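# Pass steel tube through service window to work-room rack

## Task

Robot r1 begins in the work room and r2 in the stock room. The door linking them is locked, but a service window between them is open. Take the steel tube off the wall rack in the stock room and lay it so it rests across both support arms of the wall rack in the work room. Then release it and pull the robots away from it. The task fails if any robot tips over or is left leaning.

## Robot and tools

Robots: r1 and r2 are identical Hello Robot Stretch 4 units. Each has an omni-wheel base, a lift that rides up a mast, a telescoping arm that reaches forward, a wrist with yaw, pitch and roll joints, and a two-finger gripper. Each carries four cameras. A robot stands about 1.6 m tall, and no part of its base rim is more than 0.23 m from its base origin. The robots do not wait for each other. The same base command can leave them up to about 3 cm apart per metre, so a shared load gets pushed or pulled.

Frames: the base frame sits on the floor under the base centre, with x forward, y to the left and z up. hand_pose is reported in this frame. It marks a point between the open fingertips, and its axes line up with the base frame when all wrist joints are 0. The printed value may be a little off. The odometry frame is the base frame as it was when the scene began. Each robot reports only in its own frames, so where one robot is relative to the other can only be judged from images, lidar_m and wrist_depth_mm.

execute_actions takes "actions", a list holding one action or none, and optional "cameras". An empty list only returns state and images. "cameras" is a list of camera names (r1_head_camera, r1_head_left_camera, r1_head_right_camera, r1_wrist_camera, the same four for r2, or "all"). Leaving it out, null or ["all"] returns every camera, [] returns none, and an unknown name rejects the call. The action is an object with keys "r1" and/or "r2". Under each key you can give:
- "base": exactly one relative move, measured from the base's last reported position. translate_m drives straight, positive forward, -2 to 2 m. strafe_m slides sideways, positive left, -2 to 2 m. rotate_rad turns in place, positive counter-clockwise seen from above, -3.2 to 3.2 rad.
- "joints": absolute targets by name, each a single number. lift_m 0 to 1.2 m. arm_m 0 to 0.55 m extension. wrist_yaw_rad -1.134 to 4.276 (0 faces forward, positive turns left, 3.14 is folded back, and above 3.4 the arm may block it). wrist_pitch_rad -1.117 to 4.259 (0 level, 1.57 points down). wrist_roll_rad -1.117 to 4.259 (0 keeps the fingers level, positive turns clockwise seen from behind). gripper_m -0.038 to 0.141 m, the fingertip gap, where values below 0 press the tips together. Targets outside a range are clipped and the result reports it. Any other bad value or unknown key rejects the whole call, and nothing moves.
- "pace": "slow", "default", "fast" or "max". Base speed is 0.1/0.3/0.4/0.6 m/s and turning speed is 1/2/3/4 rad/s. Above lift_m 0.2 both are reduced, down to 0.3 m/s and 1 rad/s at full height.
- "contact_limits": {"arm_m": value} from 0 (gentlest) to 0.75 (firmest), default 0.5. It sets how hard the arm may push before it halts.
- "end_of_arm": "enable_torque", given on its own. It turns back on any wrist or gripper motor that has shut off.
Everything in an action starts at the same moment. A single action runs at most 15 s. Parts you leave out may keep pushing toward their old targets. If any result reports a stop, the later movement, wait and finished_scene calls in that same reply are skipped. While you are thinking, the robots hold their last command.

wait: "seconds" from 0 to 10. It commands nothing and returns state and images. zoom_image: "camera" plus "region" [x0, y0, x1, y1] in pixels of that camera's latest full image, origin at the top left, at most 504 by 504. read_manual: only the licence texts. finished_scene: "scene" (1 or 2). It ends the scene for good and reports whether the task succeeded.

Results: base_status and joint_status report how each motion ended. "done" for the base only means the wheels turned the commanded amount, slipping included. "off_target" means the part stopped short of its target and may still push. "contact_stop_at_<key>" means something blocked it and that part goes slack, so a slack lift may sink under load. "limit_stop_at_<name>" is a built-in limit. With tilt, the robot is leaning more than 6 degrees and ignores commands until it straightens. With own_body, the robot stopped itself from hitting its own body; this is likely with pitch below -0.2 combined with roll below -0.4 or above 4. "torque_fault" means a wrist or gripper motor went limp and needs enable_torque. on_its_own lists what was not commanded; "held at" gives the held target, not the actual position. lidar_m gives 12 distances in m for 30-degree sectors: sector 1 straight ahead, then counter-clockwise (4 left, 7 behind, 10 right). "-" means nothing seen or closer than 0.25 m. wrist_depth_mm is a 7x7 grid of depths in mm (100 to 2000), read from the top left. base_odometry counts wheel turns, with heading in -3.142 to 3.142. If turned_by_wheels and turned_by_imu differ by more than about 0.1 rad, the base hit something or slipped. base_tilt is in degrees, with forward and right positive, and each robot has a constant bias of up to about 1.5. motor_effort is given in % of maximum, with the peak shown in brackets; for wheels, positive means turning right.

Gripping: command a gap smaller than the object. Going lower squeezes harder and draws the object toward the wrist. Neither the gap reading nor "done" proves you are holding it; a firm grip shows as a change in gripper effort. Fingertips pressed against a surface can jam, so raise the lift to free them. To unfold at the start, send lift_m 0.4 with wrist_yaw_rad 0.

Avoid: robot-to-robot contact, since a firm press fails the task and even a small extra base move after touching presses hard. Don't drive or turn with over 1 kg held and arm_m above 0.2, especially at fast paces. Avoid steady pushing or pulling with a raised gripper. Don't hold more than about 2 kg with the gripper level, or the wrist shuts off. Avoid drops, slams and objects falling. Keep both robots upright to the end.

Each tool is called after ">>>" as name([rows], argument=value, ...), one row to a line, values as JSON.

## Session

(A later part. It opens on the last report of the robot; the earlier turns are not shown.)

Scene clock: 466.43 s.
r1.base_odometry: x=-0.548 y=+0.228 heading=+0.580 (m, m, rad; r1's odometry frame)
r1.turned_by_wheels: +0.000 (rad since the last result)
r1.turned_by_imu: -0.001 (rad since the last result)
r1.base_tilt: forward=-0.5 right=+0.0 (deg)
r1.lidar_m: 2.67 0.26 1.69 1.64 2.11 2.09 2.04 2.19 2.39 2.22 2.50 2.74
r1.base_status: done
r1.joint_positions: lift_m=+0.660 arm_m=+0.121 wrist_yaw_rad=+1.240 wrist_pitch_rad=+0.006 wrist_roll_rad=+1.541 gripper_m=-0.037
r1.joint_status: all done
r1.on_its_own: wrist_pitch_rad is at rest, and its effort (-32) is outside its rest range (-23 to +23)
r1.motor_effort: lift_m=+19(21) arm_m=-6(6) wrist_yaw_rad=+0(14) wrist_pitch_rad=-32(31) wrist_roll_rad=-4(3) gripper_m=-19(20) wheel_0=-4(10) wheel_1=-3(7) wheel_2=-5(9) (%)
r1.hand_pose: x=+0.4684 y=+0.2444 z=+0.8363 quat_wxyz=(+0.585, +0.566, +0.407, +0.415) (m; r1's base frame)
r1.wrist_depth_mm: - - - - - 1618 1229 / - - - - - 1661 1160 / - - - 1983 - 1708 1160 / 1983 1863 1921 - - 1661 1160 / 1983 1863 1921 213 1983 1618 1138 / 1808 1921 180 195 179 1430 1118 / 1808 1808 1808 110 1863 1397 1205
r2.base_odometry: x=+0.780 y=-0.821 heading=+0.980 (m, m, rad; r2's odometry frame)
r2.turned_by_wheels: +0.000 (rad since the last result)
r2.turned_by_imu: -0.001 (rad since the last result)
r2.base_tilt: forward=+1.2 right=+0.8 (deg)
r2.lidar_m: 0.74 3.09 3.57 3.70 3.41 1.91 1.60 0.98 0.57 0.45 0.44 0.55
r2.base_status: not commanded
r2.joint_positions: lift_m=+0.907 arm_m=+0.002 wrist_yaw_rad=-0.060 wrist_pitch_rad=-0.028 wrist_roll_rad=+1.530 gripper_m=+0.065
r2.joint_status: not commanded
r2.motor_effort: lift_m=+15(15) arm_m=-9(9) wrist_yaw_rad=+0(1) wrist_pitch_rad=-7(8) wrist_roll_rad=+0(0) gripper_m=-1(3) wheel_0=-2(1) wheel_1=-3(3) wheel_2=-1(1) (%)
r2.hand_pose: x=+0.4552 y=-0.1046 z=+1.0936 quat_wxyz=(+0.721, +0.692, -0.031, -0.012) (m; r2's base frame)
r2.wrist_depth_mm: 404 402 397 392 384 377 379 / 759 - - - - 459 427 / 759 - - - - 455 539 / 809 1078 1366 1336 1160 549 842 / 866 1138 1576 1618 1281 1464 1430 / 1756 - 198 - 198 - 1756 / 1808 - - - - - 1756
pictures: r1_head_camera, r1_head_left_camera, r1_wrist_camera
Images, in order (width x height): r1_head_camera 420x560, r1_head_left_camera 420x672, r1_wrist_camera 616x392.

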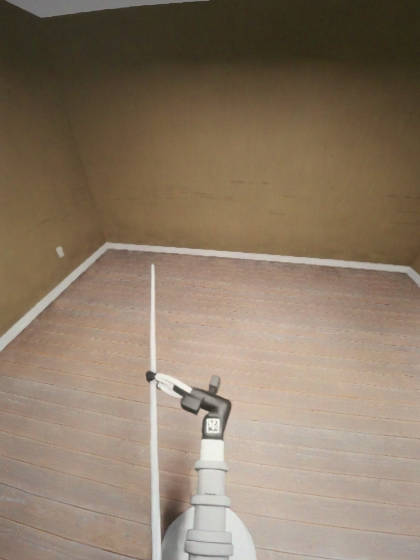

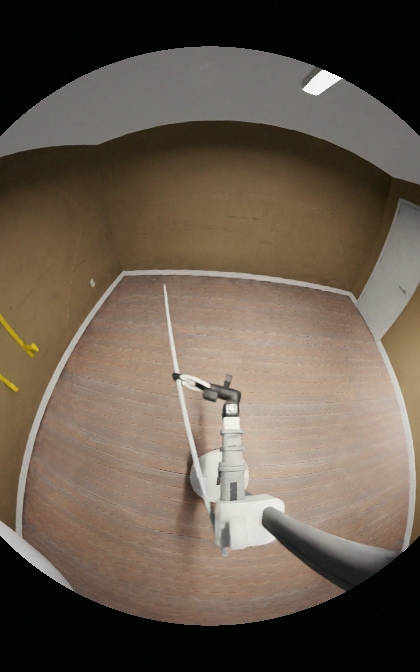

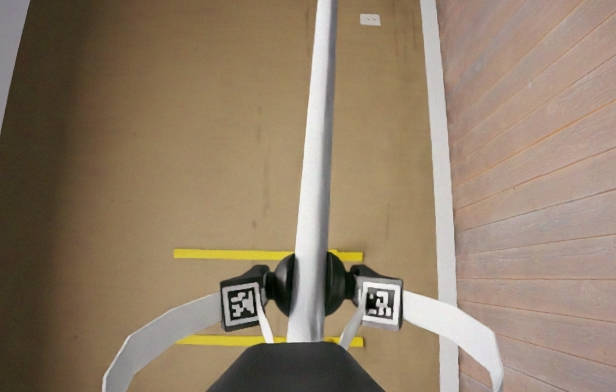

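>>> execute_actions(actions=[], cameras=["r1_wrist_camera", "r1_head_camera", "r1_head_left_camera"])

Scene clock: 468.73 s.
r1.base_odometry: x=-0.548 y=+0.228 heading=+0.580 (m, m, rad; r1's odometry frame)
r1.turned_by_wheels: +0.000 (rad since the last result)
r1.turned_by_imu: -0.001 (rad since the last result)
r1.base_tilt: forward=-0.5 right=-0.2 (deg)
r1.lidar_m: 2.67 0.25 1.68 1.66 2.09 2.07 2.03 2.18 2.41 2.21 2.51 2.74
r1.base_status: done
r1.joint_positions: lift_m=+0.660 arm_m=+0.121 wrist_yaw_rad=+1.240 wrist_pitch_rad=+0.006 wrist_roll_rad=+1.541 gripper_m=-0.037
r1.joint_status: all done
r1.on_its_own: wrist_pitch_rad is at rest, and its effort (-31) is outside its rest range (-23 to +23)
r1.motor_effort: lift_m=+19(21) arm_m=-6(6) wrist_yaw_rad=+0(14) wrist_pitch_rad=-31(31) wrist_roll_rad=-5(3) gripper_m=-18(20) wheel_0=-4(10) wheel_1=-3(7) wheel_2=-5(9) (%)
r1.hand_pose: x=+0.4684 y=+0.2444 z=+0.8363 quat_wxyz=(+0.585, +0.566, +0.407, +0.415) (m; r1's base frame)
r1.wrist_depth_mm: - - - - - 1661 1182 / - - - - - 1708 1138 / - - - - - 1708 1205 / 1983 1921 1983 1983 1983 1661 1182 / 1921 1921 1921 212 1983 1618 1160 / 1808 1921 181 195 180 1430 1138 / 1808 1756 1808 110 1863 1366 1160
r2.base_odometry: x=+0.780 y=-0.821 heading=+0.980 (m, m, rad; r2's odometry frame)
r2.turned_by_wheels: +0.000 (rad since the last result)
r2.turned_by_imu: -0.001 (rad since the last result)
r2.base_tilt: forward=+1.2 right=+0.8 (deg)
r2.lidar_m: 0.72 3.10 3.56 3.67 3.39 1.91 1.62 0.97 0.55 0.47 0.46 0.55
r2.base_status: not commanded
r2.joint_positions: lift_m=+0.907 arm_m=+0.002 wrist_yaw_rad=-0.060 wrist_pitch_rad=-0.028 wrist_roll_rad=+1.530 gripper_m=+0.065
r2.joint_status: not commanded
r2.motor_effort: lift_m=+14(15) arm_m=-9(9) wrist_yaw_rad=+0(1) wrist_pitch_rad=-8(8) wrist_roll_rad=+0(0) gripper_m=-3(3) wheel_0=-2(1) wheel_1=-3(3) wheel_2=-1(1) (%)
r2.hand_pose: x=+0.4552 y=-0.1046 z=+1.0936 quat_wxyz=(+0.721, +0.692, -0.031, -0.012) (m; r2's base frame)
r2.wrist_depth_mm: 410 402 397 392 384 375 382 / 759 - - - - 459 430 / 768 - - - - 455 539 / 798 1078 1366 1308 1182 549 842 / 878 1160 1618 1661 1281 1499 1430 / 1756 - 198 - 199 - 1756 / 1756 - - - - - 1756
pictures: r1_head_camera, r1_head_left_camera, r1_wrist_camera
Images, in order (width x height): r1_head_camera 420x560, r1_head_left_camera 420x672, r1_wrist_camera 616x392.

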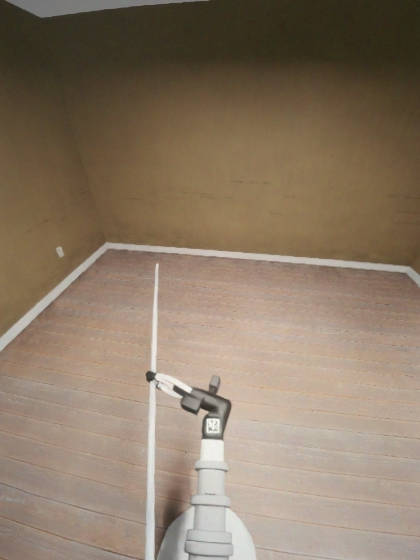

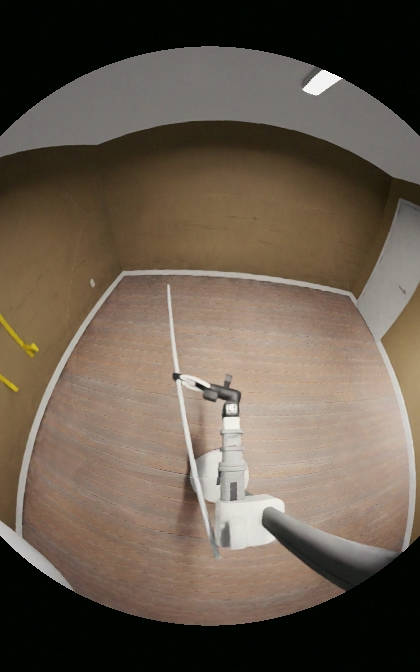

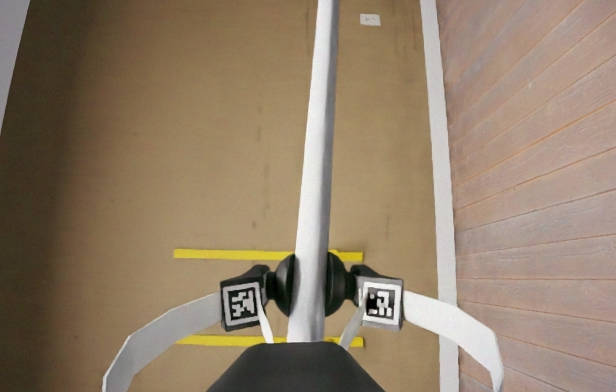

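>>> execute_actions([
  {"r1": {"joints": {"wrist_yaw_rad": 1.17}, "pace": "slow"}},
], cameras=["r1_wrist_camera", "r1_head_camera", "r1_head_left_camera"])

Scene clock: 543.13 s.
r1.base_odometry: x=-0.548 y=+0.228 heading=+0.580 (m, m, rad; r1's odometry frame)
r1.turned_by_wheels: +0.000 (rad since the last result)
r1.turned_by_imu: -0.014 (rad since the last result)
r1.base_tilt: forward=-0.5 right=+0.0 (deg)
r1.lidar_m: 2.68 0.25 1.68 1.64 2.09 2.08 2.03 2.20 2.39 2.23 2.51 2.74
r1.base_status: not commanded
r1.joint_positions: lift_m=+0.660 arm_m=+0.121 wrist_yaw_rad=+1.170 wrist_pitch_rad=+0.006 wrist_roll_rad=+1.541 gripper_m=-0.037
r1.joint_status: all done
r1.on_its_own: wrist_pitch_rad is at rest, and its effort (-32) is outside its rest range (-23 to +23)
r1.motor_effort: lift_m=+19(19) arm_m=-6(6) wrist_yaw_rad=+0(8) wrist_pitch_rad=-32(32) wrist_roll_rad=-4(3) gripper_m=-18(20) wheel_0=-4(4) wheel_1=-3(3) wheel_2=-5(5) (%)
r1.hand_pose: x=+0.4850 y=+0.2315 z=+0.8363 quat_wxyz=(+0.599, +0.579, +0.387, +0.394) (m; r1's base frame)
r1.wrist_depth_mm: - - - - - 1661 1205 / - - - - - 1661 1138 / - - - - - 1708 1160 / 1983 1983 1983 1983 - 1661 1160 / 1808 1921 - 212 1983 1661 1138 / 1863 1863 181 194 178 1430 1098 / 1808 1756 1808 109 1921 1336 1182
r2.base_odometry: x=+0.780 y=-0.821 heading=+0.980 (m, m, rad; r2's odometry frame)
r2.turned_by_wheels: +0.000 (rad since the last result)
r2.turned_by_imu: -0.011 (rad since the last result)
r2.base_tilt: forward=+1.3 right=+0.8 (deg)
r2.lidar_m: 0.73 3.09 3.56 3.70 3.41 1.94 1.63 0.97 0.57 0.45 0.48 0.53
r2.base_status: not commanded
r2.joint_positions: lift_m=+0.907 arm_m=+0.002 wrist_yaw_rad=-0.060 wrist_pitch_rad=-0.028 wrist_roll_rad=+1.530 gripper_m=+0.065
r2.joint_status: not commanded
r2.motor_effort: lift_m=+15(15) arm_m=-9(9) wrist_yaw_rad=+0(0) wrist_pitch_rad=-7(5) wrist_roll_rad=+0(0) gripper_m=-3(4) wheel_0=-2(1) wheel_1=-3(3) wheel_2=-1(1) (%)
r2.hand_pose: x=+0.4552 y=-0.1046 z=+1.0936 quat_wxyz=(+0.721, +0.692, -0.031, -0.012) (m; r2's base frame)
r2.wrist_depth_mm: 407 404 397 389 382 375 382 / 759 - - - - 455 427 / 768 - - - - 452 544 / 809 1078 1366 1336 1160 549 842 / 866 1160 1537 1618 1281 1537 1430 / 1756 - 198 - 198 - 1756 / 1808 - - - - - 1756
pictures: r1_head_camera, r1_head_left_camera, r1_wrist_camera
Images, in order (width x height): r1_head_camera 420x560, r1_head_left_camera 420x672, r1_wrist_camera 616x392.

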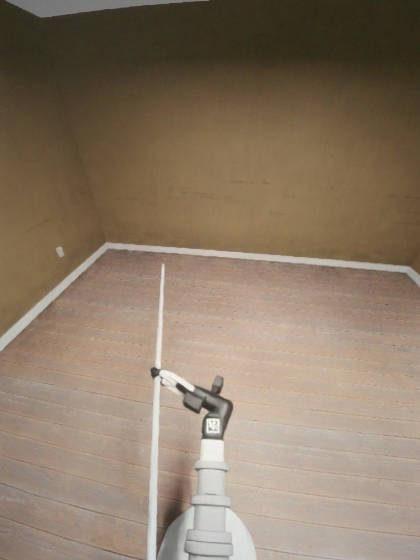

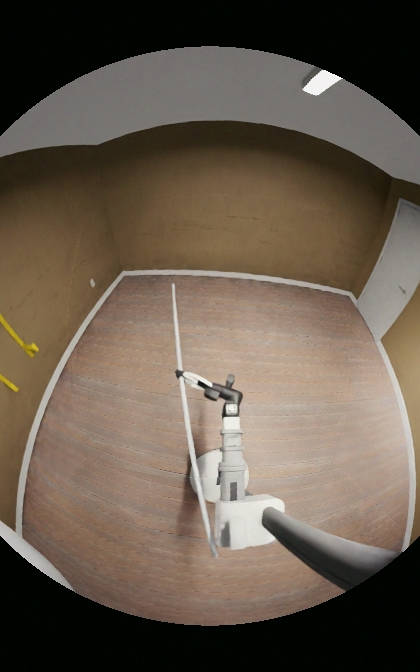

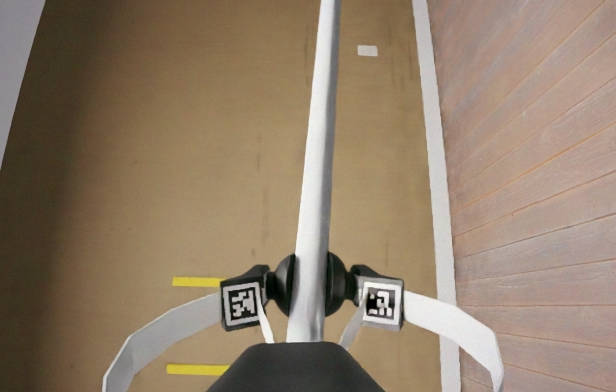

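>>> execute_actions(actions=[], cameras=["r1_head_camera"])

Scene clock: 545.27 s.
r1.base_odometry: x=-0.548 y=+0.228 heading=+0.580 (m, m, rad; r1's odometry frame)
r1.turned_by_wheels: +0.000 (rad since the last result)
r1.turned_by_imu: -0.001 (rad since the last result)
r1.base_tilt: forward=-0.6 right=+0.0 (deg)
r1.lidar_m: 2.68 0.25 1.68 1.62 2.08 2.07 2.02 2.22 2.39 2.20 2.52 2.73
r1.base_status: not commanded
r1.joint_positions: lift_m=+0.660 arm_m=+0.121 wrist_yaw_rad=+1.170 wrist_pitch_rad=+0.006 wrist_roll_rad=+1.541 gripper_m=-0.037
r1.joint_status: all done
r1.on_its_own: wrist_pitch_rad is at rest, and its effort (-32) is outside its rest range (-23 to +23)
r1.motor_effort: lift_m=+19(19) arm_m=-6(6) wrist_yaw_rad=+0(8) wrist_pitch_rad=-32(32) wrist_roll_rad=-5(3) gripper_m=-20(20) wheel_0=-4(4) wheel_1=-3(3) wheel_2=-5(5) (%)
r1.hand_pose: x=+0.4851 y=+0.2315 z=+0.8363 quat_wxyz=(+0.599, +0.580, +0.387, +0.394) (m; r1's base frame)
r1.wrist_depth_mm: - - - - - 1618 1229 / - - - - - 1708 1160 / - - - - - 1661 1160 / 1983 - - 1983 - 1661 1160 / 1863 1921 1983 211 1983 1618 1138 / 1808 1921 181 194 179 1430 1138 / 1808 1808 1808 110 1808 1366 1182
r2.base_odometry: x=+0.780 y=-0.821 heading=+0.980 (m, m, rad; r2's odometry frame)
r2.turned_by_wheels: +0.000 (rad since the last result)
r2.turned_by_imu: -0.001 (rad since the last result)
r2.base_tilt: forward=+1.2 right=+0.8 (deg)
r2.lidar_m: 0.71 3.09 3.58 3.68 3.36 1.93 1.60 0.97 0.56 0.46 0.47 0.57
r2.base_status: not commanded
r2.joint_positions: lift_m=+0.907 arm_m=+0.002 wrist_yaw_rad=-0.060 wrist_pitch_rad=-0.028 wrist_roll_rad=+1.530 gripper_m=+0.065
r2.joint_status: not commanded
r2.motor_effort: lift_m=+15(15) arm_m=-9(9) wrist_yaw_rad=+0(0) wrist_pitch_rad=-5(5) wrist_roll_rad=+0(0) gripper_m=-3(4) wheel_0=-2(1) wheel_1=-3(3) wheel_2=-1(1) (%)
r2.hand_pose: x=+0.4552 y=-0.1046 z=+1.0936 quat_wxyz=(+0.721, +0.692, -0.031, -0.012) (m; r2's base frame)
r2.wrist_depth_mm: 410 402 397 392 387 375 382 / 759 - - - - 455 430 / 768 - - - - 459 544 / 798 1078 1366 1336 1160 549 842 / 866 1138 1618 1661 1255 1537 1430 / 1756 - 198 - 199 - 1756 / 1808 - - - - - 1756
pictures: r1_head_camera
Images, in order (width x height): r1_head_camera 420x560.

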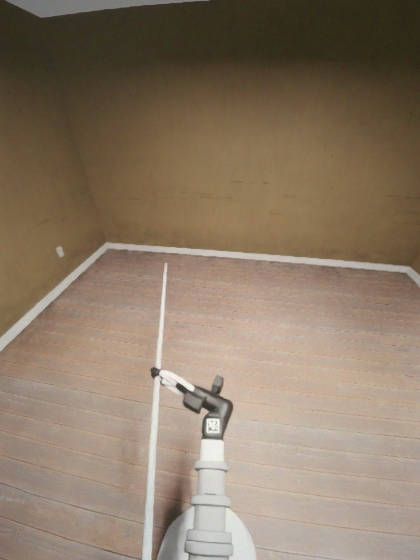

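>>> execute_actions(actions=[], cameras=["r1_head_camera", "r1_wrist_camera"])

Scene clock: 572.40 s.
r1.base_odometry: x=-0.548 y=+0.228 heading=+0.580 (m, m, rad; r1's odometry frame)
r1.turned_by_wheels: +0.000 (rad since the last result)
r1.turned_by_imu: -0.011 (rad since the last result)
r1.base_tilt: forward=-0.3 right=+0.0 (deg)
r1.lidar_m: 2.67 0.25 1.71 1.61 2.08 2.08 2.03 2.20 2.40 2.20 2.49 2.74
r1.base_status: not commanded
r1.joint_positions: lift_m=+0.660 arm_m=+0.121 wrist_yaw_rad=+1.170 wrist_pitch_rad=+0.006 wrist_roll_rad=+1.541 gripper_m=-0.037
r1.joint_status: all done
r1.on_its_own: wrist_pitch_rad is at rest, and its effort (-31) is outside its rest range (-23 to +23)
r1.motor_effort: lift_m=+19(19) arm_m=-6(6) wrist_yaw_rad=+0(8) wrist_pitch_rad=-31(32) wrist_roll_rad=-4(3) gripper_m=-19(20) wheel_0=-4(4) wheel_1=-3(3) wheel_2=-5(5) (%)
r1.hand_pose: x=+0.4851 y=+0.2315 z=+0.8363 quat_wxyz=(+0.599, +0.580, +0.387, +0.394) (m; r1's base frame)
r1.wrist_depth_mm: - - - - - 1661 1182 / - - - - - 1708 1182 / - - - - - 1661 1182 / 1983 - - - - 1661 1182 / 1921 1921 1983 213 1983 1708 1160 / 1808 1863 181 194 179 1397 1118 / 1808 1808 1808 109 1863 1366 1182
r2.base_odometry: x=+0.780 y=-0.821 heading=+0.980 (m, m, rad; r2's odometry frame)
r2.turned_by_wheels: +0.000 (rad since the last result)
r2.turned_by_imu: -0.008 (rad since the last result)
r2.base_tilt: forward=+1.2 right=+0.8 (deg)
r2.lidar_m: 0.74 3.11 3.57 3.69 3.39 1.94 1.62 0.96 0.58 0.47 0.46 0.56
r2.base_status: not commanded
r2.joint_positions: lift_m=+0.907 arm_m=+0.002 wrist_yaw_rad=-0.060 wrist_pitch_rad=-0.028 wrist_roll_rad=+1.530 gripper_m=+0.065
r2.joint_status: not commanded
r2.motor_effort: lift_m=+15(15) arm_m=-9(9) wrist_yaw_rad=+0(0) wrist_pitch_rad=-5(5) wrist_roll_rad=+0(0) gripper_m=-1(4) wheel_0=-2(1) wheel_1=-3(3) wheel_2=-1(1) (%)
r2.hand_pose: x=+0.4552 y=-0.1046 z=+1.0936 quat_wxyz=(+0.721, +0.692, -0.031, -0.012) (m; r2's base frame)
r2.wrist_depth_mm: 407 402 397 392 384 377 382 / 759 - - - - 455 430 / 759 - - - - 452 544 / 798 1078 1366 1308 1182 554 854 / 854 1138 1537 1661 1308 1499 1464 / 1756 - 198 - 198 - 1708 / 1808 - - - - - 1756
pictures: r1_head_camera, r1_wrist_camera
Images, in order (width x height): r1_head_camera 420x560, r1_wrist_camera 616x392.

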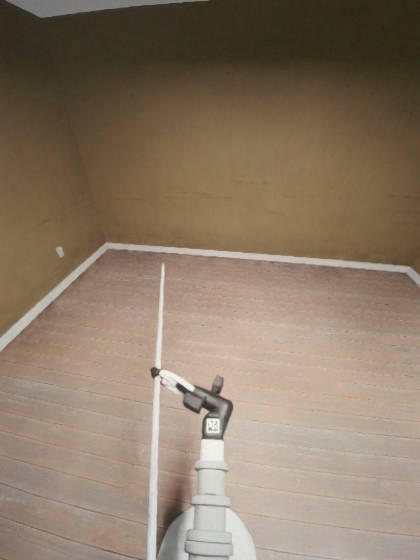

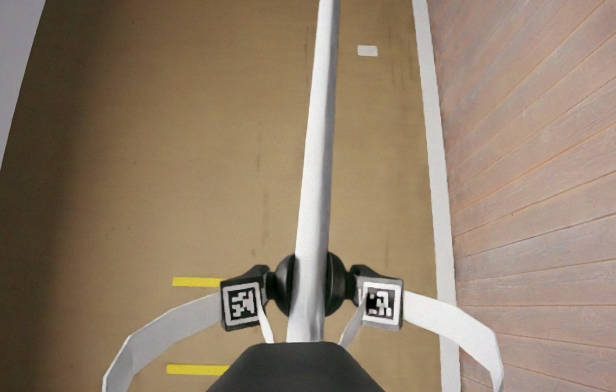

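>>> execute_actions([
  {"r1": {"joints": {"wrist_pitch_rad": -0.11}, "pace": "slow"}},
], cameras=["r1_wrist_camera", "r1_head_camera"])

Scene clock: 589.77 s.
r1.base_odometry: x=-0.548 y=+0.228 heading=+0.580 (m, m, rad; r1's odometry frame)
r1.turned_by_wheels: +0.000 (rad since the last result)
r1.turned_by_imu: -0.002 (rad since the last result)
r1.base_tilt: forward=-0.7 right=-0.2 (deg)
r1.lidar_m: 2.68 0.25 1.70 1.62 2.08 2.06 2.02 2.19 2.38 2.21 2.51 2.72
r1.base_status: not commanded
r1.joint_positions: lift_m=+0.660 arm_m=+0.121 wrist_yaw_rad=+1.170 wrist_pitch_rad=-0.099 wrist_roll_rad=+1.541 gripper_m=-0.037
r1.joint_status: all done
r1.on_its_own: wrist_pitch_rad is at rest, and its effort (-31) is outside its rest range (-23 to +23)
r1.motor_effort: lift_m=+19(19) arm_m=-6(6) wrist_yaw_rad=+0(0) wrist_pitch_rad=-31(37) wrist_roll_rad=-3(4) gripper_m=-19(18) wheel_0=-4(4) wheel_1=-3(3) wheel_2=-5(5) (%)
r1.hand_pose: x=+0.4845 y=+0.2302 z=+0.8667 quat_wxyz=(+0.578, +0.600, +0.355, +0.424) (m; r1's base frame)
r1.wrist_depth_mm: - - - - - - 1430 / - - - - - - 1366 / - - - - - - 1366 / - - - - 1983 1921 1397 / 1983 1983 - 211 1921 1921 1397 / 1983 - 179 194 180 1756 1308 / 1983 1863 1863 110 1808 1661 1397
r2.base_odometry: x=+0.780 y=-0.821 heading=+0.980 (m, m, rad; r2's odometry frame)
r2.turned_by_wheels: +0.000 (rad since the last result)
r2.turned_by_imu: -0.002 (rad since the last result)
r2.base_tilt: forward=+1.3 right=+0.8 (deg)
r2.lidar_m: 0.75 3.07 3.57 3.69 3.40 1.91 1.60 0.98 0.55 0.47 0.47 0.54
r2.base_status: not commanded
r2.joint_positions: lift_m=+0.907 arm_m=+0.002 wrist_yaw_rad=-0.060 wrist_pitch_rad=-0.028 wrist_roll_rad=+1.530 gripper_m=+0.065
r2.joint_status: not commanded
r2.motor_effort: lift_m=+15(15) arm_m=-9(9) wrist_yaw_rad=+0(0) wrist_pitch_rad=-5(6) wrist_roll_rad=+0(0) gripper_m=-2(1) wheel_0=-2(2) wheel_1=-3(3) wheel_2=-1(1) (%)
r2.hand_pose: x=+0.4552 y=-0.1046 z=+1.0936 quat_wxyz=(+0.721, +0.692, -0.031, -0.012) (m; r2's base frame)
r2.wrist_depth_mm: 407 402 397 392 384 377 382 / 759 - - - - 455 430 / 768 - - - - 455 539 / 809 1060 1366 1308 1160 549 854 / 866 1138 1576 1661 1281 1499 1430 / 1756 - 198 - 198 - 1756 / 1808 - - - - - 1756
pictures: r1_head_camera, r1_wrist_camera
Images, in order (width x height): r1_head_camera 420x560, r1_wrist_camera 616x392.

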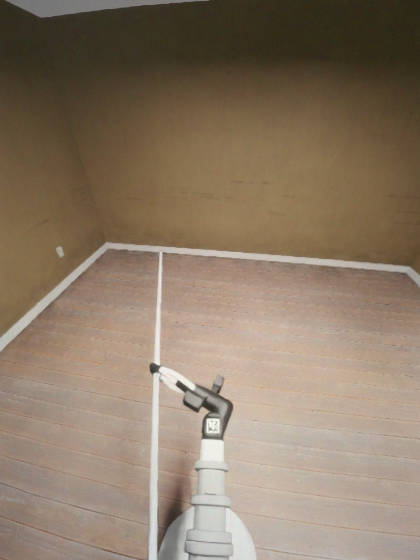

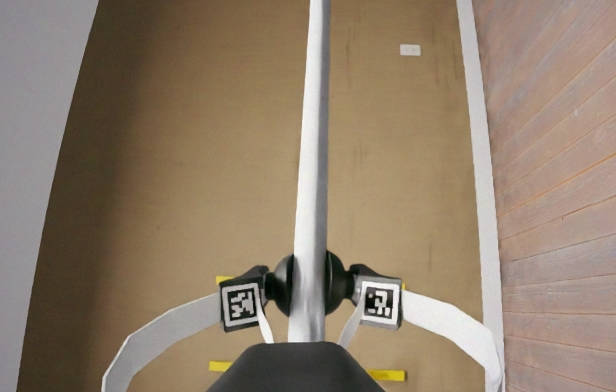

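>>> execute_actions(actions=[], cameras=["r1_head_camera", "r1_wrist_camera"])

Scene clock: 591.33 s.
r1.base_odometry: x=-0.548 y=+0.228 heading=+0.580 (m, m, rad; r1's odometry frame)
r1.turned_by_wheels: +0.000 (rad since the last result)
r1.turned_by_imu: -0.001 (rad since the last result)
r1.base_tilt: forward=-0.4 right=-0.1 (deg)
r1.lidar_m: 2.67 0.25 1.70 1.63 2.10 2.09 2.02 2.18 2.39 2.21 2.50 2.75
r1.base_status: not commanded
r1.joint_positions: lift_m=+0.660 arm_m=+0.121 wrist_yaw_rad=+1.170 wrist_pitch_rad=-0.099 wrist_roll_rad=+1.541 gripper_m=-0.037
r1.joint_status: all done
r1.on_its_own: wrist_pitch_rad is at rest, and its effort (-31) is outside its rest range (-23 to +23)
r1.motor_effort: lift_m=+19(19) arm_m=-6(6) wrist_yaw_rad=+0(0) wrist_pitch_rad=-31(37) wrist_roll_rad=-3(4) gripper_m=-17(18) wheel_0=-4(4) wheel_1=-3(3) wheel_2=-5(5) (%)
r1.hand_pose: x=+0.4845 y=+0.2302 z=+0.8667 quat_wxyz=(+0.579, +0.600, +0.354, +0.424) (m; r1's base frame)
r1.wrist_depth_mm: - - - - - - 1397 / - - - - - - 1336 / - - - - - - 1397 / - - - - 1983 - 1430 / - - - 212 1921 1863 1366 / 1921 1921 181 194 179 1808 1308 / 1863 1863 1863 110 1863 1661 1336
r2.base_odometry: x=+0.780 y=-0.821 heading=+0.980 (m, m, rad; r2's odometry frame)
r2.turned_by_wheels: +0.000 (rad since the last result)
r2.turned_by_imu: +0.000 (rad since the last result)
r2.base_tilt: forward=+1.2 right=+0.8 (deg)
r2.lidar_m: 0.70 3.09 3.57 3.66 3.38 1.92 1.62 0.96 0.54 0.46 0.46 0.55
r2.base_status: not commanded
r2.joint_positions: lift_m=+0.907 arm_m=+0.002 wrist_yaw_rad=-0.060 wrist_pitch_rad=-0.028 wrist_roll_rad=+1.530 gripper_m=+0.065
r2.joint_status: not commanded
r2.motor_effort: lift_m=+14(15) arm_m=-9(9) wrist_yaw_rad=+0(0) wrist_pitch_rad=-7(6) wrist_roll_rad=+0(0) gripper_m=+0(1) wheel_0=-2(2) wheel_1=-3(3) wheel_2=-1(1) (%)
r2.hand_pose: x=+0.4552 y=-0.1046 z=+1.0936 quat_wxyz=(+0.721, +0.692, -0.031, -0.012) (m; r2's base frame)
r2.wrist_depth_mm: 404 402 397 394 384 377 382 / 768 - - - - 459 430 / 768 - - - - 455 539 / 798 1078 1366 1336 1160 549 854 / 866 1118 1576 1661 1308 1499 1430 / 1808 - 198 - 198 - 1808 / 1808 - - - - - 1756
pictures: r1_head_camera, r1_wrist_camera
Images, in order (width x height): r1_head_camera 420x560, r1_wrist_camera 616x392.

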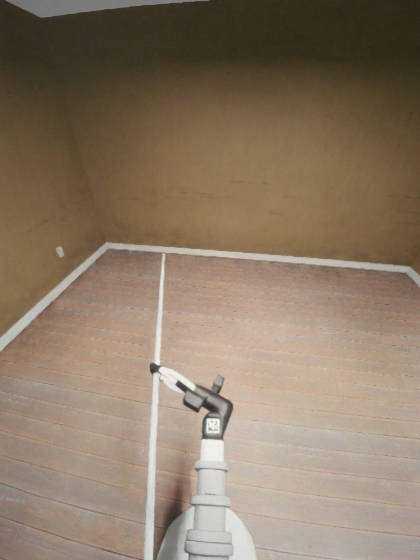

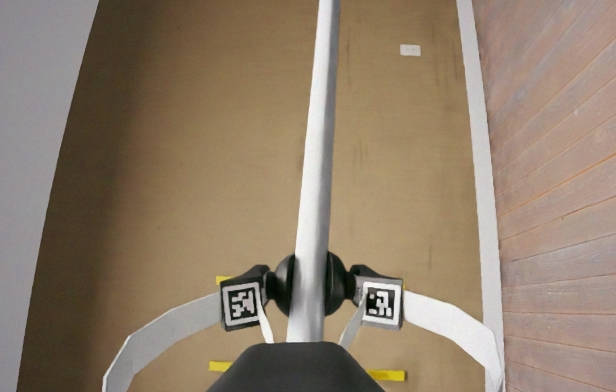

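>>> execute_actions([
  {"r1": {"base": {"strafe_m": 1.15}, "joints": {"wrist_yaw_rad": 1.11, "arm_m": 0.08, "lift_m": 0.64}, "pace": "fast"}},
], cameras=["r1_wrist_camera", "r1_head_camera", "r1_head_left_camera"])

Scene clock: 608.13 s.
r1.base_odometry: x=-1.178 y=+1.191 heading=+0.580 (m, m, rad; r1's odometry frame)
r1.turned_by_wheels: +0.000 (rad since the last result)
r1.turned_by_imu: -0.004 (rad since the last result)
r1.base_tilt: forward=-0.5 right=-0.1 (deg)
r1.lidar_m: 1.16 0.25 0.49 0.79 0.85 1.30 1.94 2.10 3.09 3.36 3.65 2.84
r1.base_status: done
r1.joint_positions: lift_m=+0.640 arm_m=+0.081 wrist_yaw_rad=+1.110 wrist_pitch_rad=-0.099 wrist_roll_rad=+1.541 gripper_m=-0.037
r1.joint_status: all done
r1.on_its_own: wrist_pitch_rad is at rest, and its effort (-33) is outside its rest range (-23 to +23)
r1.motor_effort: lift_m=+20(20) arm_m=-6(4) wrist_yaw_rad=-1(14) wrist_pitch_rad=-33(34) wrist_roll_rad=-3(4) gripper_m=-17(20) wheel_0=+1(11) wheel_1=-1(20) wheel_2=+0(5) (%)
r1.hand_pose: x=+0.4580 y=+0.2183 z=+0.8465 quat_wxyz=(+0.591, +0.610, +0.337, +0.407) (m; r1's base frame)
r1.wrist_depth_mm: 1025 1025 991 976 991 976 946 / 976 960 946 946 931 931 917 / 946 904 891 866 866 866 842 / 878 866 854 809 798 820 809 / 831 820 809 212 798 798 768 / 798 788 180 194 179 741 732 / 778 741 732 109 732 715 707
r2.base_odometry: x=+0.780 y=-0.821 heading=+0.980 (m, m, rad; r2's odometry frame)
r2.turned_by_wheels: +0.000 (rad since the last result)
r2.turned_by_imu: -0.003 (rad since the last result)
r2.base_tilt: forward=+1.3 right=+0.7 (deg)
r2.lidar_m: 0.72 3.10 3.58 3.69 3.37 1.92 1.61 0.99 0.56 0.47 0.47 0.56
r2.base_status: not commanded
r2.joint_positions: lift_m=+0.907 arm_m=+0.002 wrist_yaw_rad=-0.060 wrist_pitch_rad=-0.028 wrist_roll_rad=+1.530 gripper_m=+0.065
r2.joint_status: not commanded
r2.motor_effort: lift_m=+15(14) arm_m=-9(9) wrist_yaw_rad=+1(0) wrist_pitch_rad=-5(4) wrist_roll_rad=+0(0) gripper_m=+0(4) wheel_0=-1(1) wheel_1=-3(3) wheel_2=-1(1) (%)
r2.hand_pose: x=+0.4552 y=-0.1046 z=+1.0936 quat_wxyz=(+0.721, +0.692, -0.031, -0.012) (m; r2's base frame)
r2.wrist_depth_mm: 404 402 397 392 384 377 382 / 759 - - - - 459 430 / 759 - - - - 455 539 / 798 1078 1366 1366 1160 549 854 / 878 1138 1576 1618 1281 1537 1430 / 1756 - 198 - 199 - 1708 / 1756 - - - - - 1808
pictures: r1_head_camera, r1_head_left_camera, r1_wrist_camera
Images, in order (width x height): r1_head_camera 420x560, r1_head_left_camera 420x672, r1_wrist_camera 616x392.

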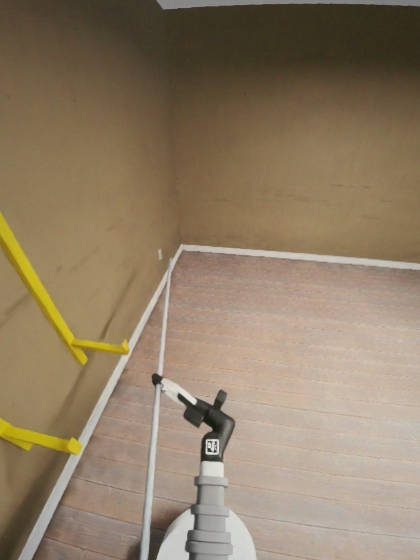

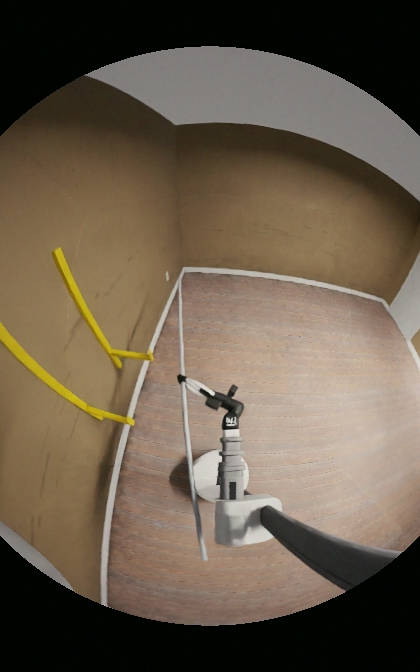

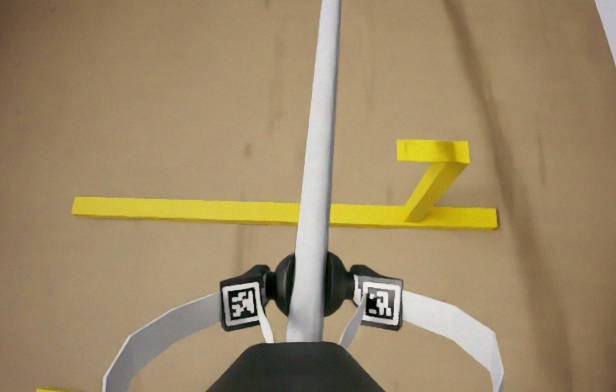

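>>> execute_actions(actions=[], cameras=["r1_head_camera", "r1_wrist_camera"])

Scene clock: 612.63 s.
r1.base_odometry: x=-1.178 y=+1.191 heading=+0.580 (m, m, rad; r1's odometry frame)
r1.turned_by_wheels: +0.000 (rad since the last result)
r1.turned_by_imu: -0.002 (rad since the last result)
r1.base_tilt: forward=-0.5 right=-0.1 (deg)
r1.lidar_m: 2.48 0.26 0.51 0.79 0.83 1.29 1.92 2.08 3.06 3.39 3.68 2.81
r1.base_status: done
r1.joint_positions: lift_m=+0.640 arm_m=+0.081 wrist_yaw_rad=+1.110 wrist_pitch_rad=-0.099 wrist_roll_rad=+1.541 gripper_m=-0.037
r1.joint_status: all done
r1.on_its_own: wrist_pitch_rad is at rest, and its effort (-32) is outside its rest range (-23 to +23)
r1.motor_effort: lift_m=+20(20) arm_m=-6(4) wrist_yaw_rad=+0(14) wrist_pitch_rad=-32(34) wrist_roll_rad=-4(4) gripper_m=-19(20) wheel_0=+2(11) wheel_1=-1(20) wheel_2=+0(5) (%)
r1.hand_pose: x=+0.4580 y=+0.2183 z=+0.8465 quat_wxyz=(+0.591, +0.610, +0.337, +0.407) (m; r1's base frame)
r1.wrist_depth_mm: 1042 1008 1008 960 960 960 976 / 991 976 946 931 917 917 917 / 931 904 904 866 891 866 866 / 878 878 854 798 798 820 820 / 831 831 809 213 809 788 778 / 798 778 181 194 179 750 741 / 750 732 750 110 732 707 707
r2.base_odometry: x=+0.780 y=-0.821 heading=+0.980 (m, m, rad; r2's odometry frame)
r2.turned_by_wheels: +0.000 (rad since the last result)
r2.turned_by_imu: -0.001 (rad since the last result)
r2.base_tilt: forward=+1.2 right=+0.7 (deg)
r2.lidar_m: 0.70 3.09 3.58 3.68 3.42 1.92 1.60 0.99 0.57 0.46 0.47 0.55
r2.base_status: not commanded
r2.joint_positions: lift_m=+0.907 arm_m=+0.002 wrist_yaw_rad=-0.060 wrist_pitch_rad=-0.028 wrist_roll_rad=+1.530 gripper_m=+0.065
r2.joint_status: not commanded
r2.motor_effort: lift_m=+15(14) arm_m=-9(9) wrist_yaw_rad=+1(0) wrist_pitch_rad=-5(4) wrist_roll_rad=+0(0) gripper_m=-5(4) wheel_0=-2(1) wheel_1=-3(3) wheel_2=-1(1) (%)
r2.hand_pose: x=+0.4552 y=-0.1046 z=+1.0936 quat_wxyz=(+0.721, +0.692, -0.031, -0.012) (m; r2's base frame)
r2.wrist_depth_mm: 407 402 397 392 382 377 382 / 759 - - - - 452 430 / 768 - - - - 452 539 / 820 1078 1366 1366 1182 549 854 / 878 1138 1576 1661 1281 1499 1430 / 1756 - 198 - 199 - 1808 / 1863 - - - - - 1808
pictures: r1_head_camera, r1_wrist_camera
Images, in order (width x height): r1_head_camera 420x560, r1_wrist_camera 616x392.

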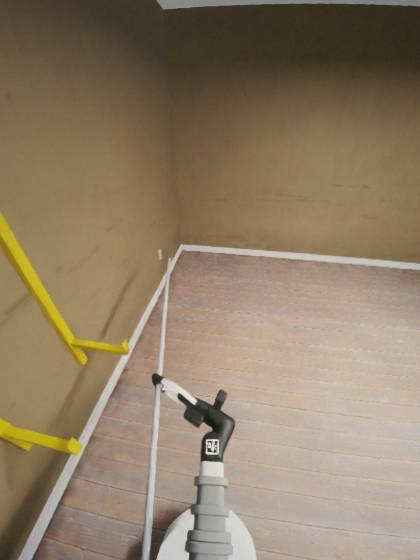

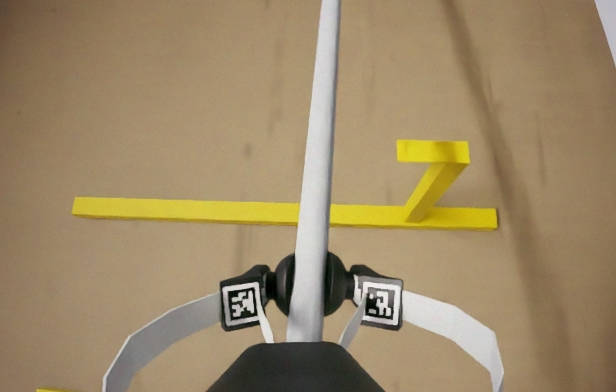

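>>> execute_actions([
  {"r1": {"joints": {"wrist_yaw_rad": 1.08}, "pace": "slow"}},
], cameras=[])

>>> execute_actions([
  {"r1": {"joints": {"wrist_yaw_rad": 1.04}, "pace": "slow"}},
], cameras=[])

>>> execute_actions([
  {"r1": {"joints": {"wrist_yaw_rad": 0.98}, "pace": "slow"}},
], cameras=["r1_head_camera"])

>>> execute_actions([
  {"r1": {"base": {"strafe_m": 0.34}, "joints": {"wrist_yaw_rad": 0.93, "arm_m": 0.094}}},
], cameras=["r1_wrist_camera", "r1_head_camera", "r1_head_left_camera"])

Scene clock: 688.83 s.
r1.base_odometry: x=-1.178 y=+1.191 heading=+0.580 (m, m, rad; r1's odometry frame)
r1.turned_by_wheels: +0.000 (rad since the last result)
r1.turned_by_imu: -0.011 (rad since the last result)
r1.base_tilt: forward=-0.6 right=+0.0 (deg)
r1.lidar_m: 0.92 0.25 0.51 0.79 0.87 0.25 1.94 2.11 3.10 3.37 3.64 2.84
r1.base_status: not commanded
r1.joint_positions: lift_m=+0.640 arm_m=+0.081 wrist_yaw_rad=+1.080 wrist_pitch_rad=-0.099 wrist_roll_rad=+1.541 gripper_m=-0.037
r1.joint_status: all done
r1.on_its_own: wrist_pitch_rad is at rest, and its effort (-32) is outside its rest range (-23 to +23)
r1.motor_effort: lift_m=+19(19) arm_m=-6(6) wrist_yaw_rad=+0(8) wrist_pitch_rad=-32(32) wrist_roll_rad=-4(5) gripper_m=-18(19) wheel_0=+1(1) wheel_1=-1(1) wheel_2=+0(0) (%)
r1.hand_pose: x=+0.4644 y=+0.2120 z=+0.8465 quat_wxyz=(+0.597, +0.615, +0.327, +0.398) (m; r1's base frame)
r1.wrist_depth_mm: 1098 1060 1025 1025 1025 1008 991 / 1008 1008 976 946 960 946 946 / 931 931 931 891 917 878 891 / 904 878 854 831 842 842 820 / 831 831 809 211 788 798 788 / 798 788 181 194 179 759 759 / 759 732 741 110 732 715 715
r2.base_odometry: x=+0.780 y=-0.821 heading=+0.980 (m, m, rad; r2's odometry frame)
r2.turned_by_wheels: +0.000 (rad since the last result)
r2.turned_by_imu: -0.008 (rad since the last result)
r2.base_tilt: forward=+1.3 right=+0.8 (deg)
r2.lidar_m: 0.73 3.10 3.56 3.68 3.39 1.91 1.61 1.01 0.58 0.47 0.47 0.55
r2.base_status: not commanded
r2.joint_positions: lift_m=+0.907 arm_m=+0.002 wrist_yaw_rad=-0.060 wrist_pitch_rad=-0.028 wrist_roll_rad=+1.530 gripper_m=+0.065
r2.joint_status: not commanded
r2.motor_effort: lift_m=+15(14) arm_m=-9(9) wrist_yaw_rad=+0(0) wrist_pitch_rad=-6(6) wrist_roll_rad=+0(0) gripper_m=-2(5) wheel_0=-1(1) wheel_1=-3(3) wheel_2=-1(1) (%)
r2.hand_pose: x=+0.4552 y=-0.1046 z=+1.0936 quat_wxyz=(+0.721, +0.692, -0.031, -0.012) (m; r2's base frame)
r2.wrist_depth_mm: 407 402 397 392 384 377 382 / 759 - - - - 455 427 / 759 - - - - 452 539 / 798 1060 1336 1366 1160 554 854 / 866 1160 1576 1661 1308 1499 1397 / 1756 - 198 - 199 - 1756 / 1808 - - - - - 1808
pictures: none
No camera images: the call's "cameras" was empty. Leave "cameras" out to get every camera's image.

Scene clock: 689.40 s.
r1.base_odometry: x=-1.178 y=+1.191 heading=+0.580 (m, m, rad; r1's odometry frame)
r1.turned_by_wheels: +0.000 (rad since the last result)
r1.turned_by_imu: +0.000 (rad since the last result)
r1.base_tilt: forward=-0.6 right=-0.1 (deg)
r1.lidar_m: 0.72 0.25 0.51 0.79 0.87 0.25 1.91 2.07 3.08 3.36 3.66 2.82
r1.base_status: not commanded
r1.joint_positions: lift_m=+0.640 arm_m=+0.081 wrist_yaw_rad=+1.040 wrist_pitch_rad=-0.099 wrist_roll_rad=+1.541 gripper_m=-0.037
r1.joint_status: all done
r1.on_its_own: wrist_pitch_rad is at rest, and its effort (-32) is outside its rest range (-23 to +23)
r1.motor_effort: lift_m=+20(20) arm_m=-6(6) wrist_yaw_rad=+1(9) wrist_pitch_rad=-32(32) wrist_roll_rad=-5(4) gripper_m=-20(19) wheel_0=+1(2) wheel_1=-1(1) wheel_2=+0(0) (%)
r1.hand_pose: x=+0.4728 y=+0.2033 z=+0.8465 quat_wxyz=(+0.605, +0.621, +0.315, +0.386) (m; r1's base frame)
r1.wrist_depth_mm: 1138 1098 1098 1060 1042 1078 1042 / 1078 1060 1025 976 976 1008 991 / 960 976 946 904 931 917 904 / 917 904 904 878 854 866 854 / 866 831 831 211 798 798 809 / 798 809 182 193 179 768 759 / 768 750 750 110 741 723 723
r2.base_odometry: x=+0.780 y=-0.821 heading=+0.980 (m, m, rad; r2's odometry frame)
r2.turned_by_wheels: +0.000 (rad since the last result)
r2.turned_by_imu: +0.000 (rad since the last result)
r2.base_tilt: forward=+1.2 right=+0.8 (deg)
r2.lidar_m: 0.73 3.09 3.56 3.69 3.37 1.91 1.61 0.99 0.53 0.47 0.48 0.55
r2.base_status: not commanded
r2.joint_positions: lift_m=+0.907 arm_m=+0.002 wrist_yaw_rad=-0.060 wrist_pitch_rad=-0.028 wrist_roll_rad=+1.530 gripper_m=+0.065
r2.joint_status: not commanded
r2.motor_effort: lift_m=+15(14) arm_m=-9(9) wrist_yaw_rad=+1(1) wrist_pitch_rad=-4(8) wrist_roll_rad=+0(0) gripper_m=-2(4) wheel_0=-1(2) wheel_1=-3(3) wheel_2=-1(1) (%)
r2.hand_pose: x=+0.4552 y=-0.1046 z=+1.0936 quat_wxyz=(+0.721, +0.692, -0.031, -0.012) (m; r2's base frame)
r2.wrist_depth_mm: 407 402 397 392 387 377 384 / 759 - - - - 455 427 / 768 - - - - 449 539 / 798 1060 1366 1336 1182 544 854 / 866 1160 1576 1661 1281 1499 1397 / 1808 - 198 - 198 - 1756 / 1756 - - - - - 1756
pictures: none
No camera images: the call's "cameras" was empty. Leave "cameras" out to get every camera's image.

Scene clock: 689.93 s.
r1.base_odometry: x=-1.178 y=+1.191 heading=+0.580 (m, m, rad; r1's odometry frame)
r1.turned_by_wheels: +0.000 (rad since the last result)
r1.turned_by_imu: +0.000 (rad since the last result)
r1.base_tilt: forward=-0.4 right=+0.0 (deg)
r1.lidar_m: 0.66 0.26 0.52 0.78 0.86 0.26 1.92 2.11 3.09 3.35 3.64 2.83
r1.base_status: not commanded
r1.joint_positions: lift_m=+0.640 arm_m=+0.081 wrist_yaw_rad=+0.980 wrist_pitch_rad=-0.099 wrist_roll_rad=+1.541 gripper_m=-0.037
r1.joint_status: all done
r1.on_its_own: wrist_pitch_rad is at rest, and its effort (-31) is outside its rest range (-23 to +23)
r1.motor_effort: lift_m=+20(20) arm_m=-6(6) wrist_yaw_rad=+0(8) wrist_pitch_rad=-31(32) wrist_roll_rad=-5(4) gripper_m=-18(20) wheel_0=+1(1) wheel_1=-1(1) wheel_2=+0(0) (%)
r1.hand_pose: x=+0.4845 y=+0.1897 z=+0.8465 quat_wxyz=(+0.616, +0.631, +0.296, +0.368) (m; r1's base frame)
r1.wrist_depth_mm: 1255 1255 1160 1138 1182 1138 1138 / 1118 1098 1078 1060 1060 1042 1025 / 1042 991 991 960 991 960 960 / 946 946 931 904 891 891 878 / 891 842 866 211 798 820 831 / 820 809 181 195 179 778 768 / 768 750 778 110 759 723 732
r2.base_odometry: x=+0.780 y=-0.821 heading=+0.980 (m, m, rad; r2's odometry frame)
r2.turned_by_wheels: +0.000 (rad since the last result)
r2.turned_by_imu: +0.000 (rad since the last result)
r2.base_tilt: forward=+1.3 right=+0.7 (deg)
r2.lidar_m: 0.73 3.10 3.56 3.70 3.33 1.90 1.62 0.97 0.55 0.46 0.47 0.55
r2.base_status: not commanded
r2.joint_positions: lift_m=+0.907 arm_m=+0.002 wrist_yaw_rad=-0.060 wrist_pitch_rad=-0.028 wrist_roll_rad=+1.530 gripper_m=+0.065
r2.joint_status: not commanded
r2.motor_effort: lift_m=+15(15) arm_m=-9(9) wrist_yaw_rad=+0(0) wrist_pitch_rad=-7(7) wrist_roll_rad=+0(0) gripper_m=-2(1) wheel_0=-2(2) wheel_1=-3(3) wheel_2=-1(1) (%)
r2.hand_pose: x=+0.4552 y=-0.1046 z=+1.0936 quat_wxyz=(+0.721, +0.692, -0.031, -0.012) (m; r2's base frame)
r2.wrist_depth_mm: 407 402 397 389 384 377 379 / 768 - - - - 459 430 / 768 - - - - 452 544 / 809 1060 1366 1336 1138 549 831 / 866 1118 1576 1661 1281 1499 1430 / 1756 - 198 - 199 - 1756 / 1756 - - - - - 1808
pictures: r1_head_camera
Images, in order (width x height): r1_head_camera 420x560.

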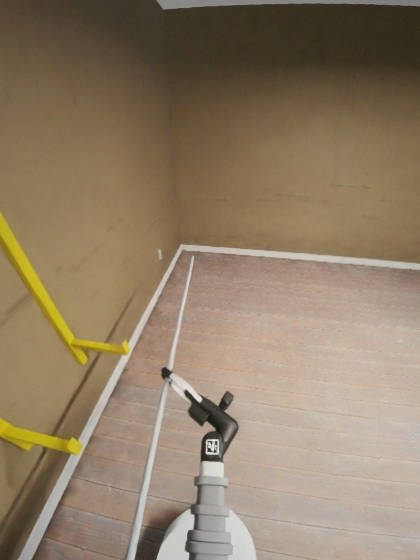

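Scene clock: 692.40 s.
r1.base_odometry: x=-1.364 y=+1.475 heading=+0.580 (m, m, rad; r1's odometry frame)
r1.turned_by_wheels: +0.000 (rad since the last result)
r1.turned_by_imu: -0.001 (rad since the last result)
r1.base_tilt: forward=-0.5 right=+0.0 (deg)
r1.lidar_m: 0.61 0.25 0.41 0.45 0.27 0.27 1.89 2.05 3.02 3.71 3.68 2.84
r1.base_status: done
r1.joint_positions: lift_m=+0.640 arm_m=+0.093 wrist_yaw_rad=+0.930 wrist_pitch_rad=-0.099 wrist_roll_rad=+1.541 gripper_m=-0.037
r1.joint_status: all done
r1.on_its_own: wrist_pitch_rad is at rest, and its effort (-32) is outside its rest range (-23 to +23)
r1.motor_effort: lift_m=+20(20) arm_m=+6(9) wrist_yaw_rad=+1(10) wrist_pitch_rad=-32(32) wrist_roll_rad=-3(5) gripper_m=-18(17) wheel_0=-1(10) wheel_1=-1(9) wheel_2=+0(0) (%)
r1.hand_pose: x=+0.5055 y=+0.1778 z=+0.8466 quat_wxyz=(+0.625, +0.638, +0.280, +0.352) (m; r1's base frame)
r1.wrist_depth_mm: 759 759 741 723 723 707 256 / 683 683 668 640 654 634 300 / 627 615 609 585 597 397 585 / 544 539 530 517 512 492 504 / 521 517 508 211 504 492 496 / 480 480 181 193 179 462 462 / 452 436 449 110 442 430 430
r2.base_odometry: x=+0.780 y=-0.821 heading=+0.980 (m, m, rad; r2's odometry frame)
r2.turned_by_wheels: +0.000 (rad since the last result)
r2.turned_by_imu: -0.001 (rad since the last result)
r2.base_tilt: forward=+1.2 right=+0.8 (deg)
r2.lidar_m: 0.74 3.10 3.56 3.74 3.40 1.91 1.61 0.98 0.56 0.46 0.48 0.58
r2.base_status: not commanded
r2.joint_positions: lift_m=+0.907 arm_m=+0.002 wrist_yaw_rad=-0.060 wrist_pitch_rad=-0.028 wrist_roll_rad=+1.530 gripper_m=+0.065
r2.joint_status: not commanded
r2.motor_effort: lift_m=+15(14) arm_m=-9(9) wrist_yaw_rad=+0(0) wrist_pitch_rad=-6(7) wrist_roll_rad=+0(0) gripper_m=-4(2) wheel_0=-1(1) wheel_1=-3(3) wheel_2=-1(1) (%)
r2.hand_pose: x=+0.4552 y=-0.1046 z=+1.0936 quat_wxyz=(+0.721, +0.692, -0.031, -0.012) (m; r2's base frame)
r2.wrist_depth_mm: 407 402 397 392 384 375 382 / 759 - - - - 455 430 / 750 - - - - 452 539 / 809 1078 1397 1308 1160 549 854 / 866 1160 1576 1661 1281 1499 1464 / 1756 - 198 - 198 - 1756 / 1808 - - - - - 1756
pictures: r1_head_camera, r1_head_left_camera, r1_wrist_camera
Images, in order (width x height): r1_head_camera 420x560, r1_head_left_camera 420x672, r1_wrist_camera 616x392.

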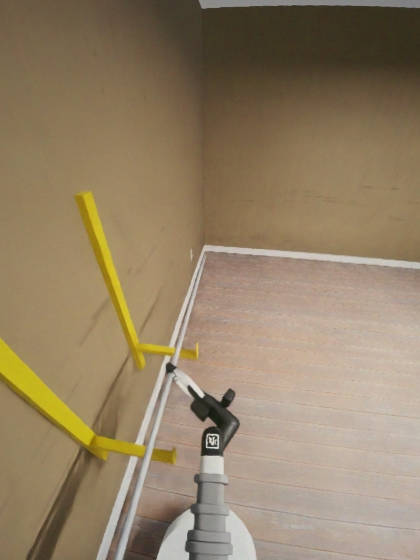

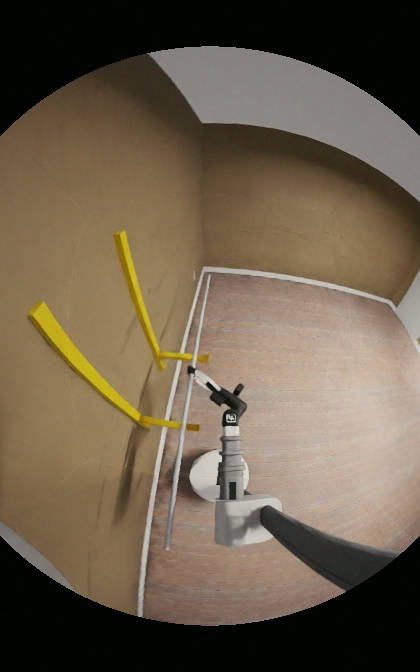

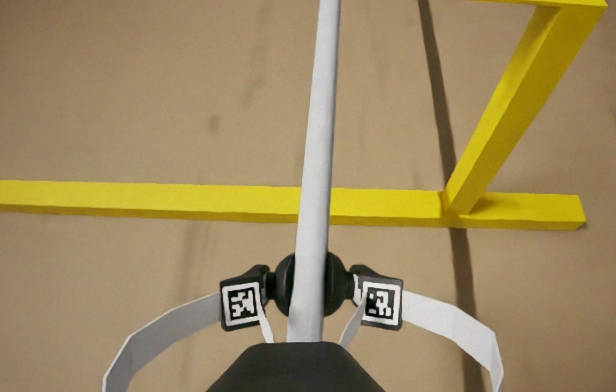

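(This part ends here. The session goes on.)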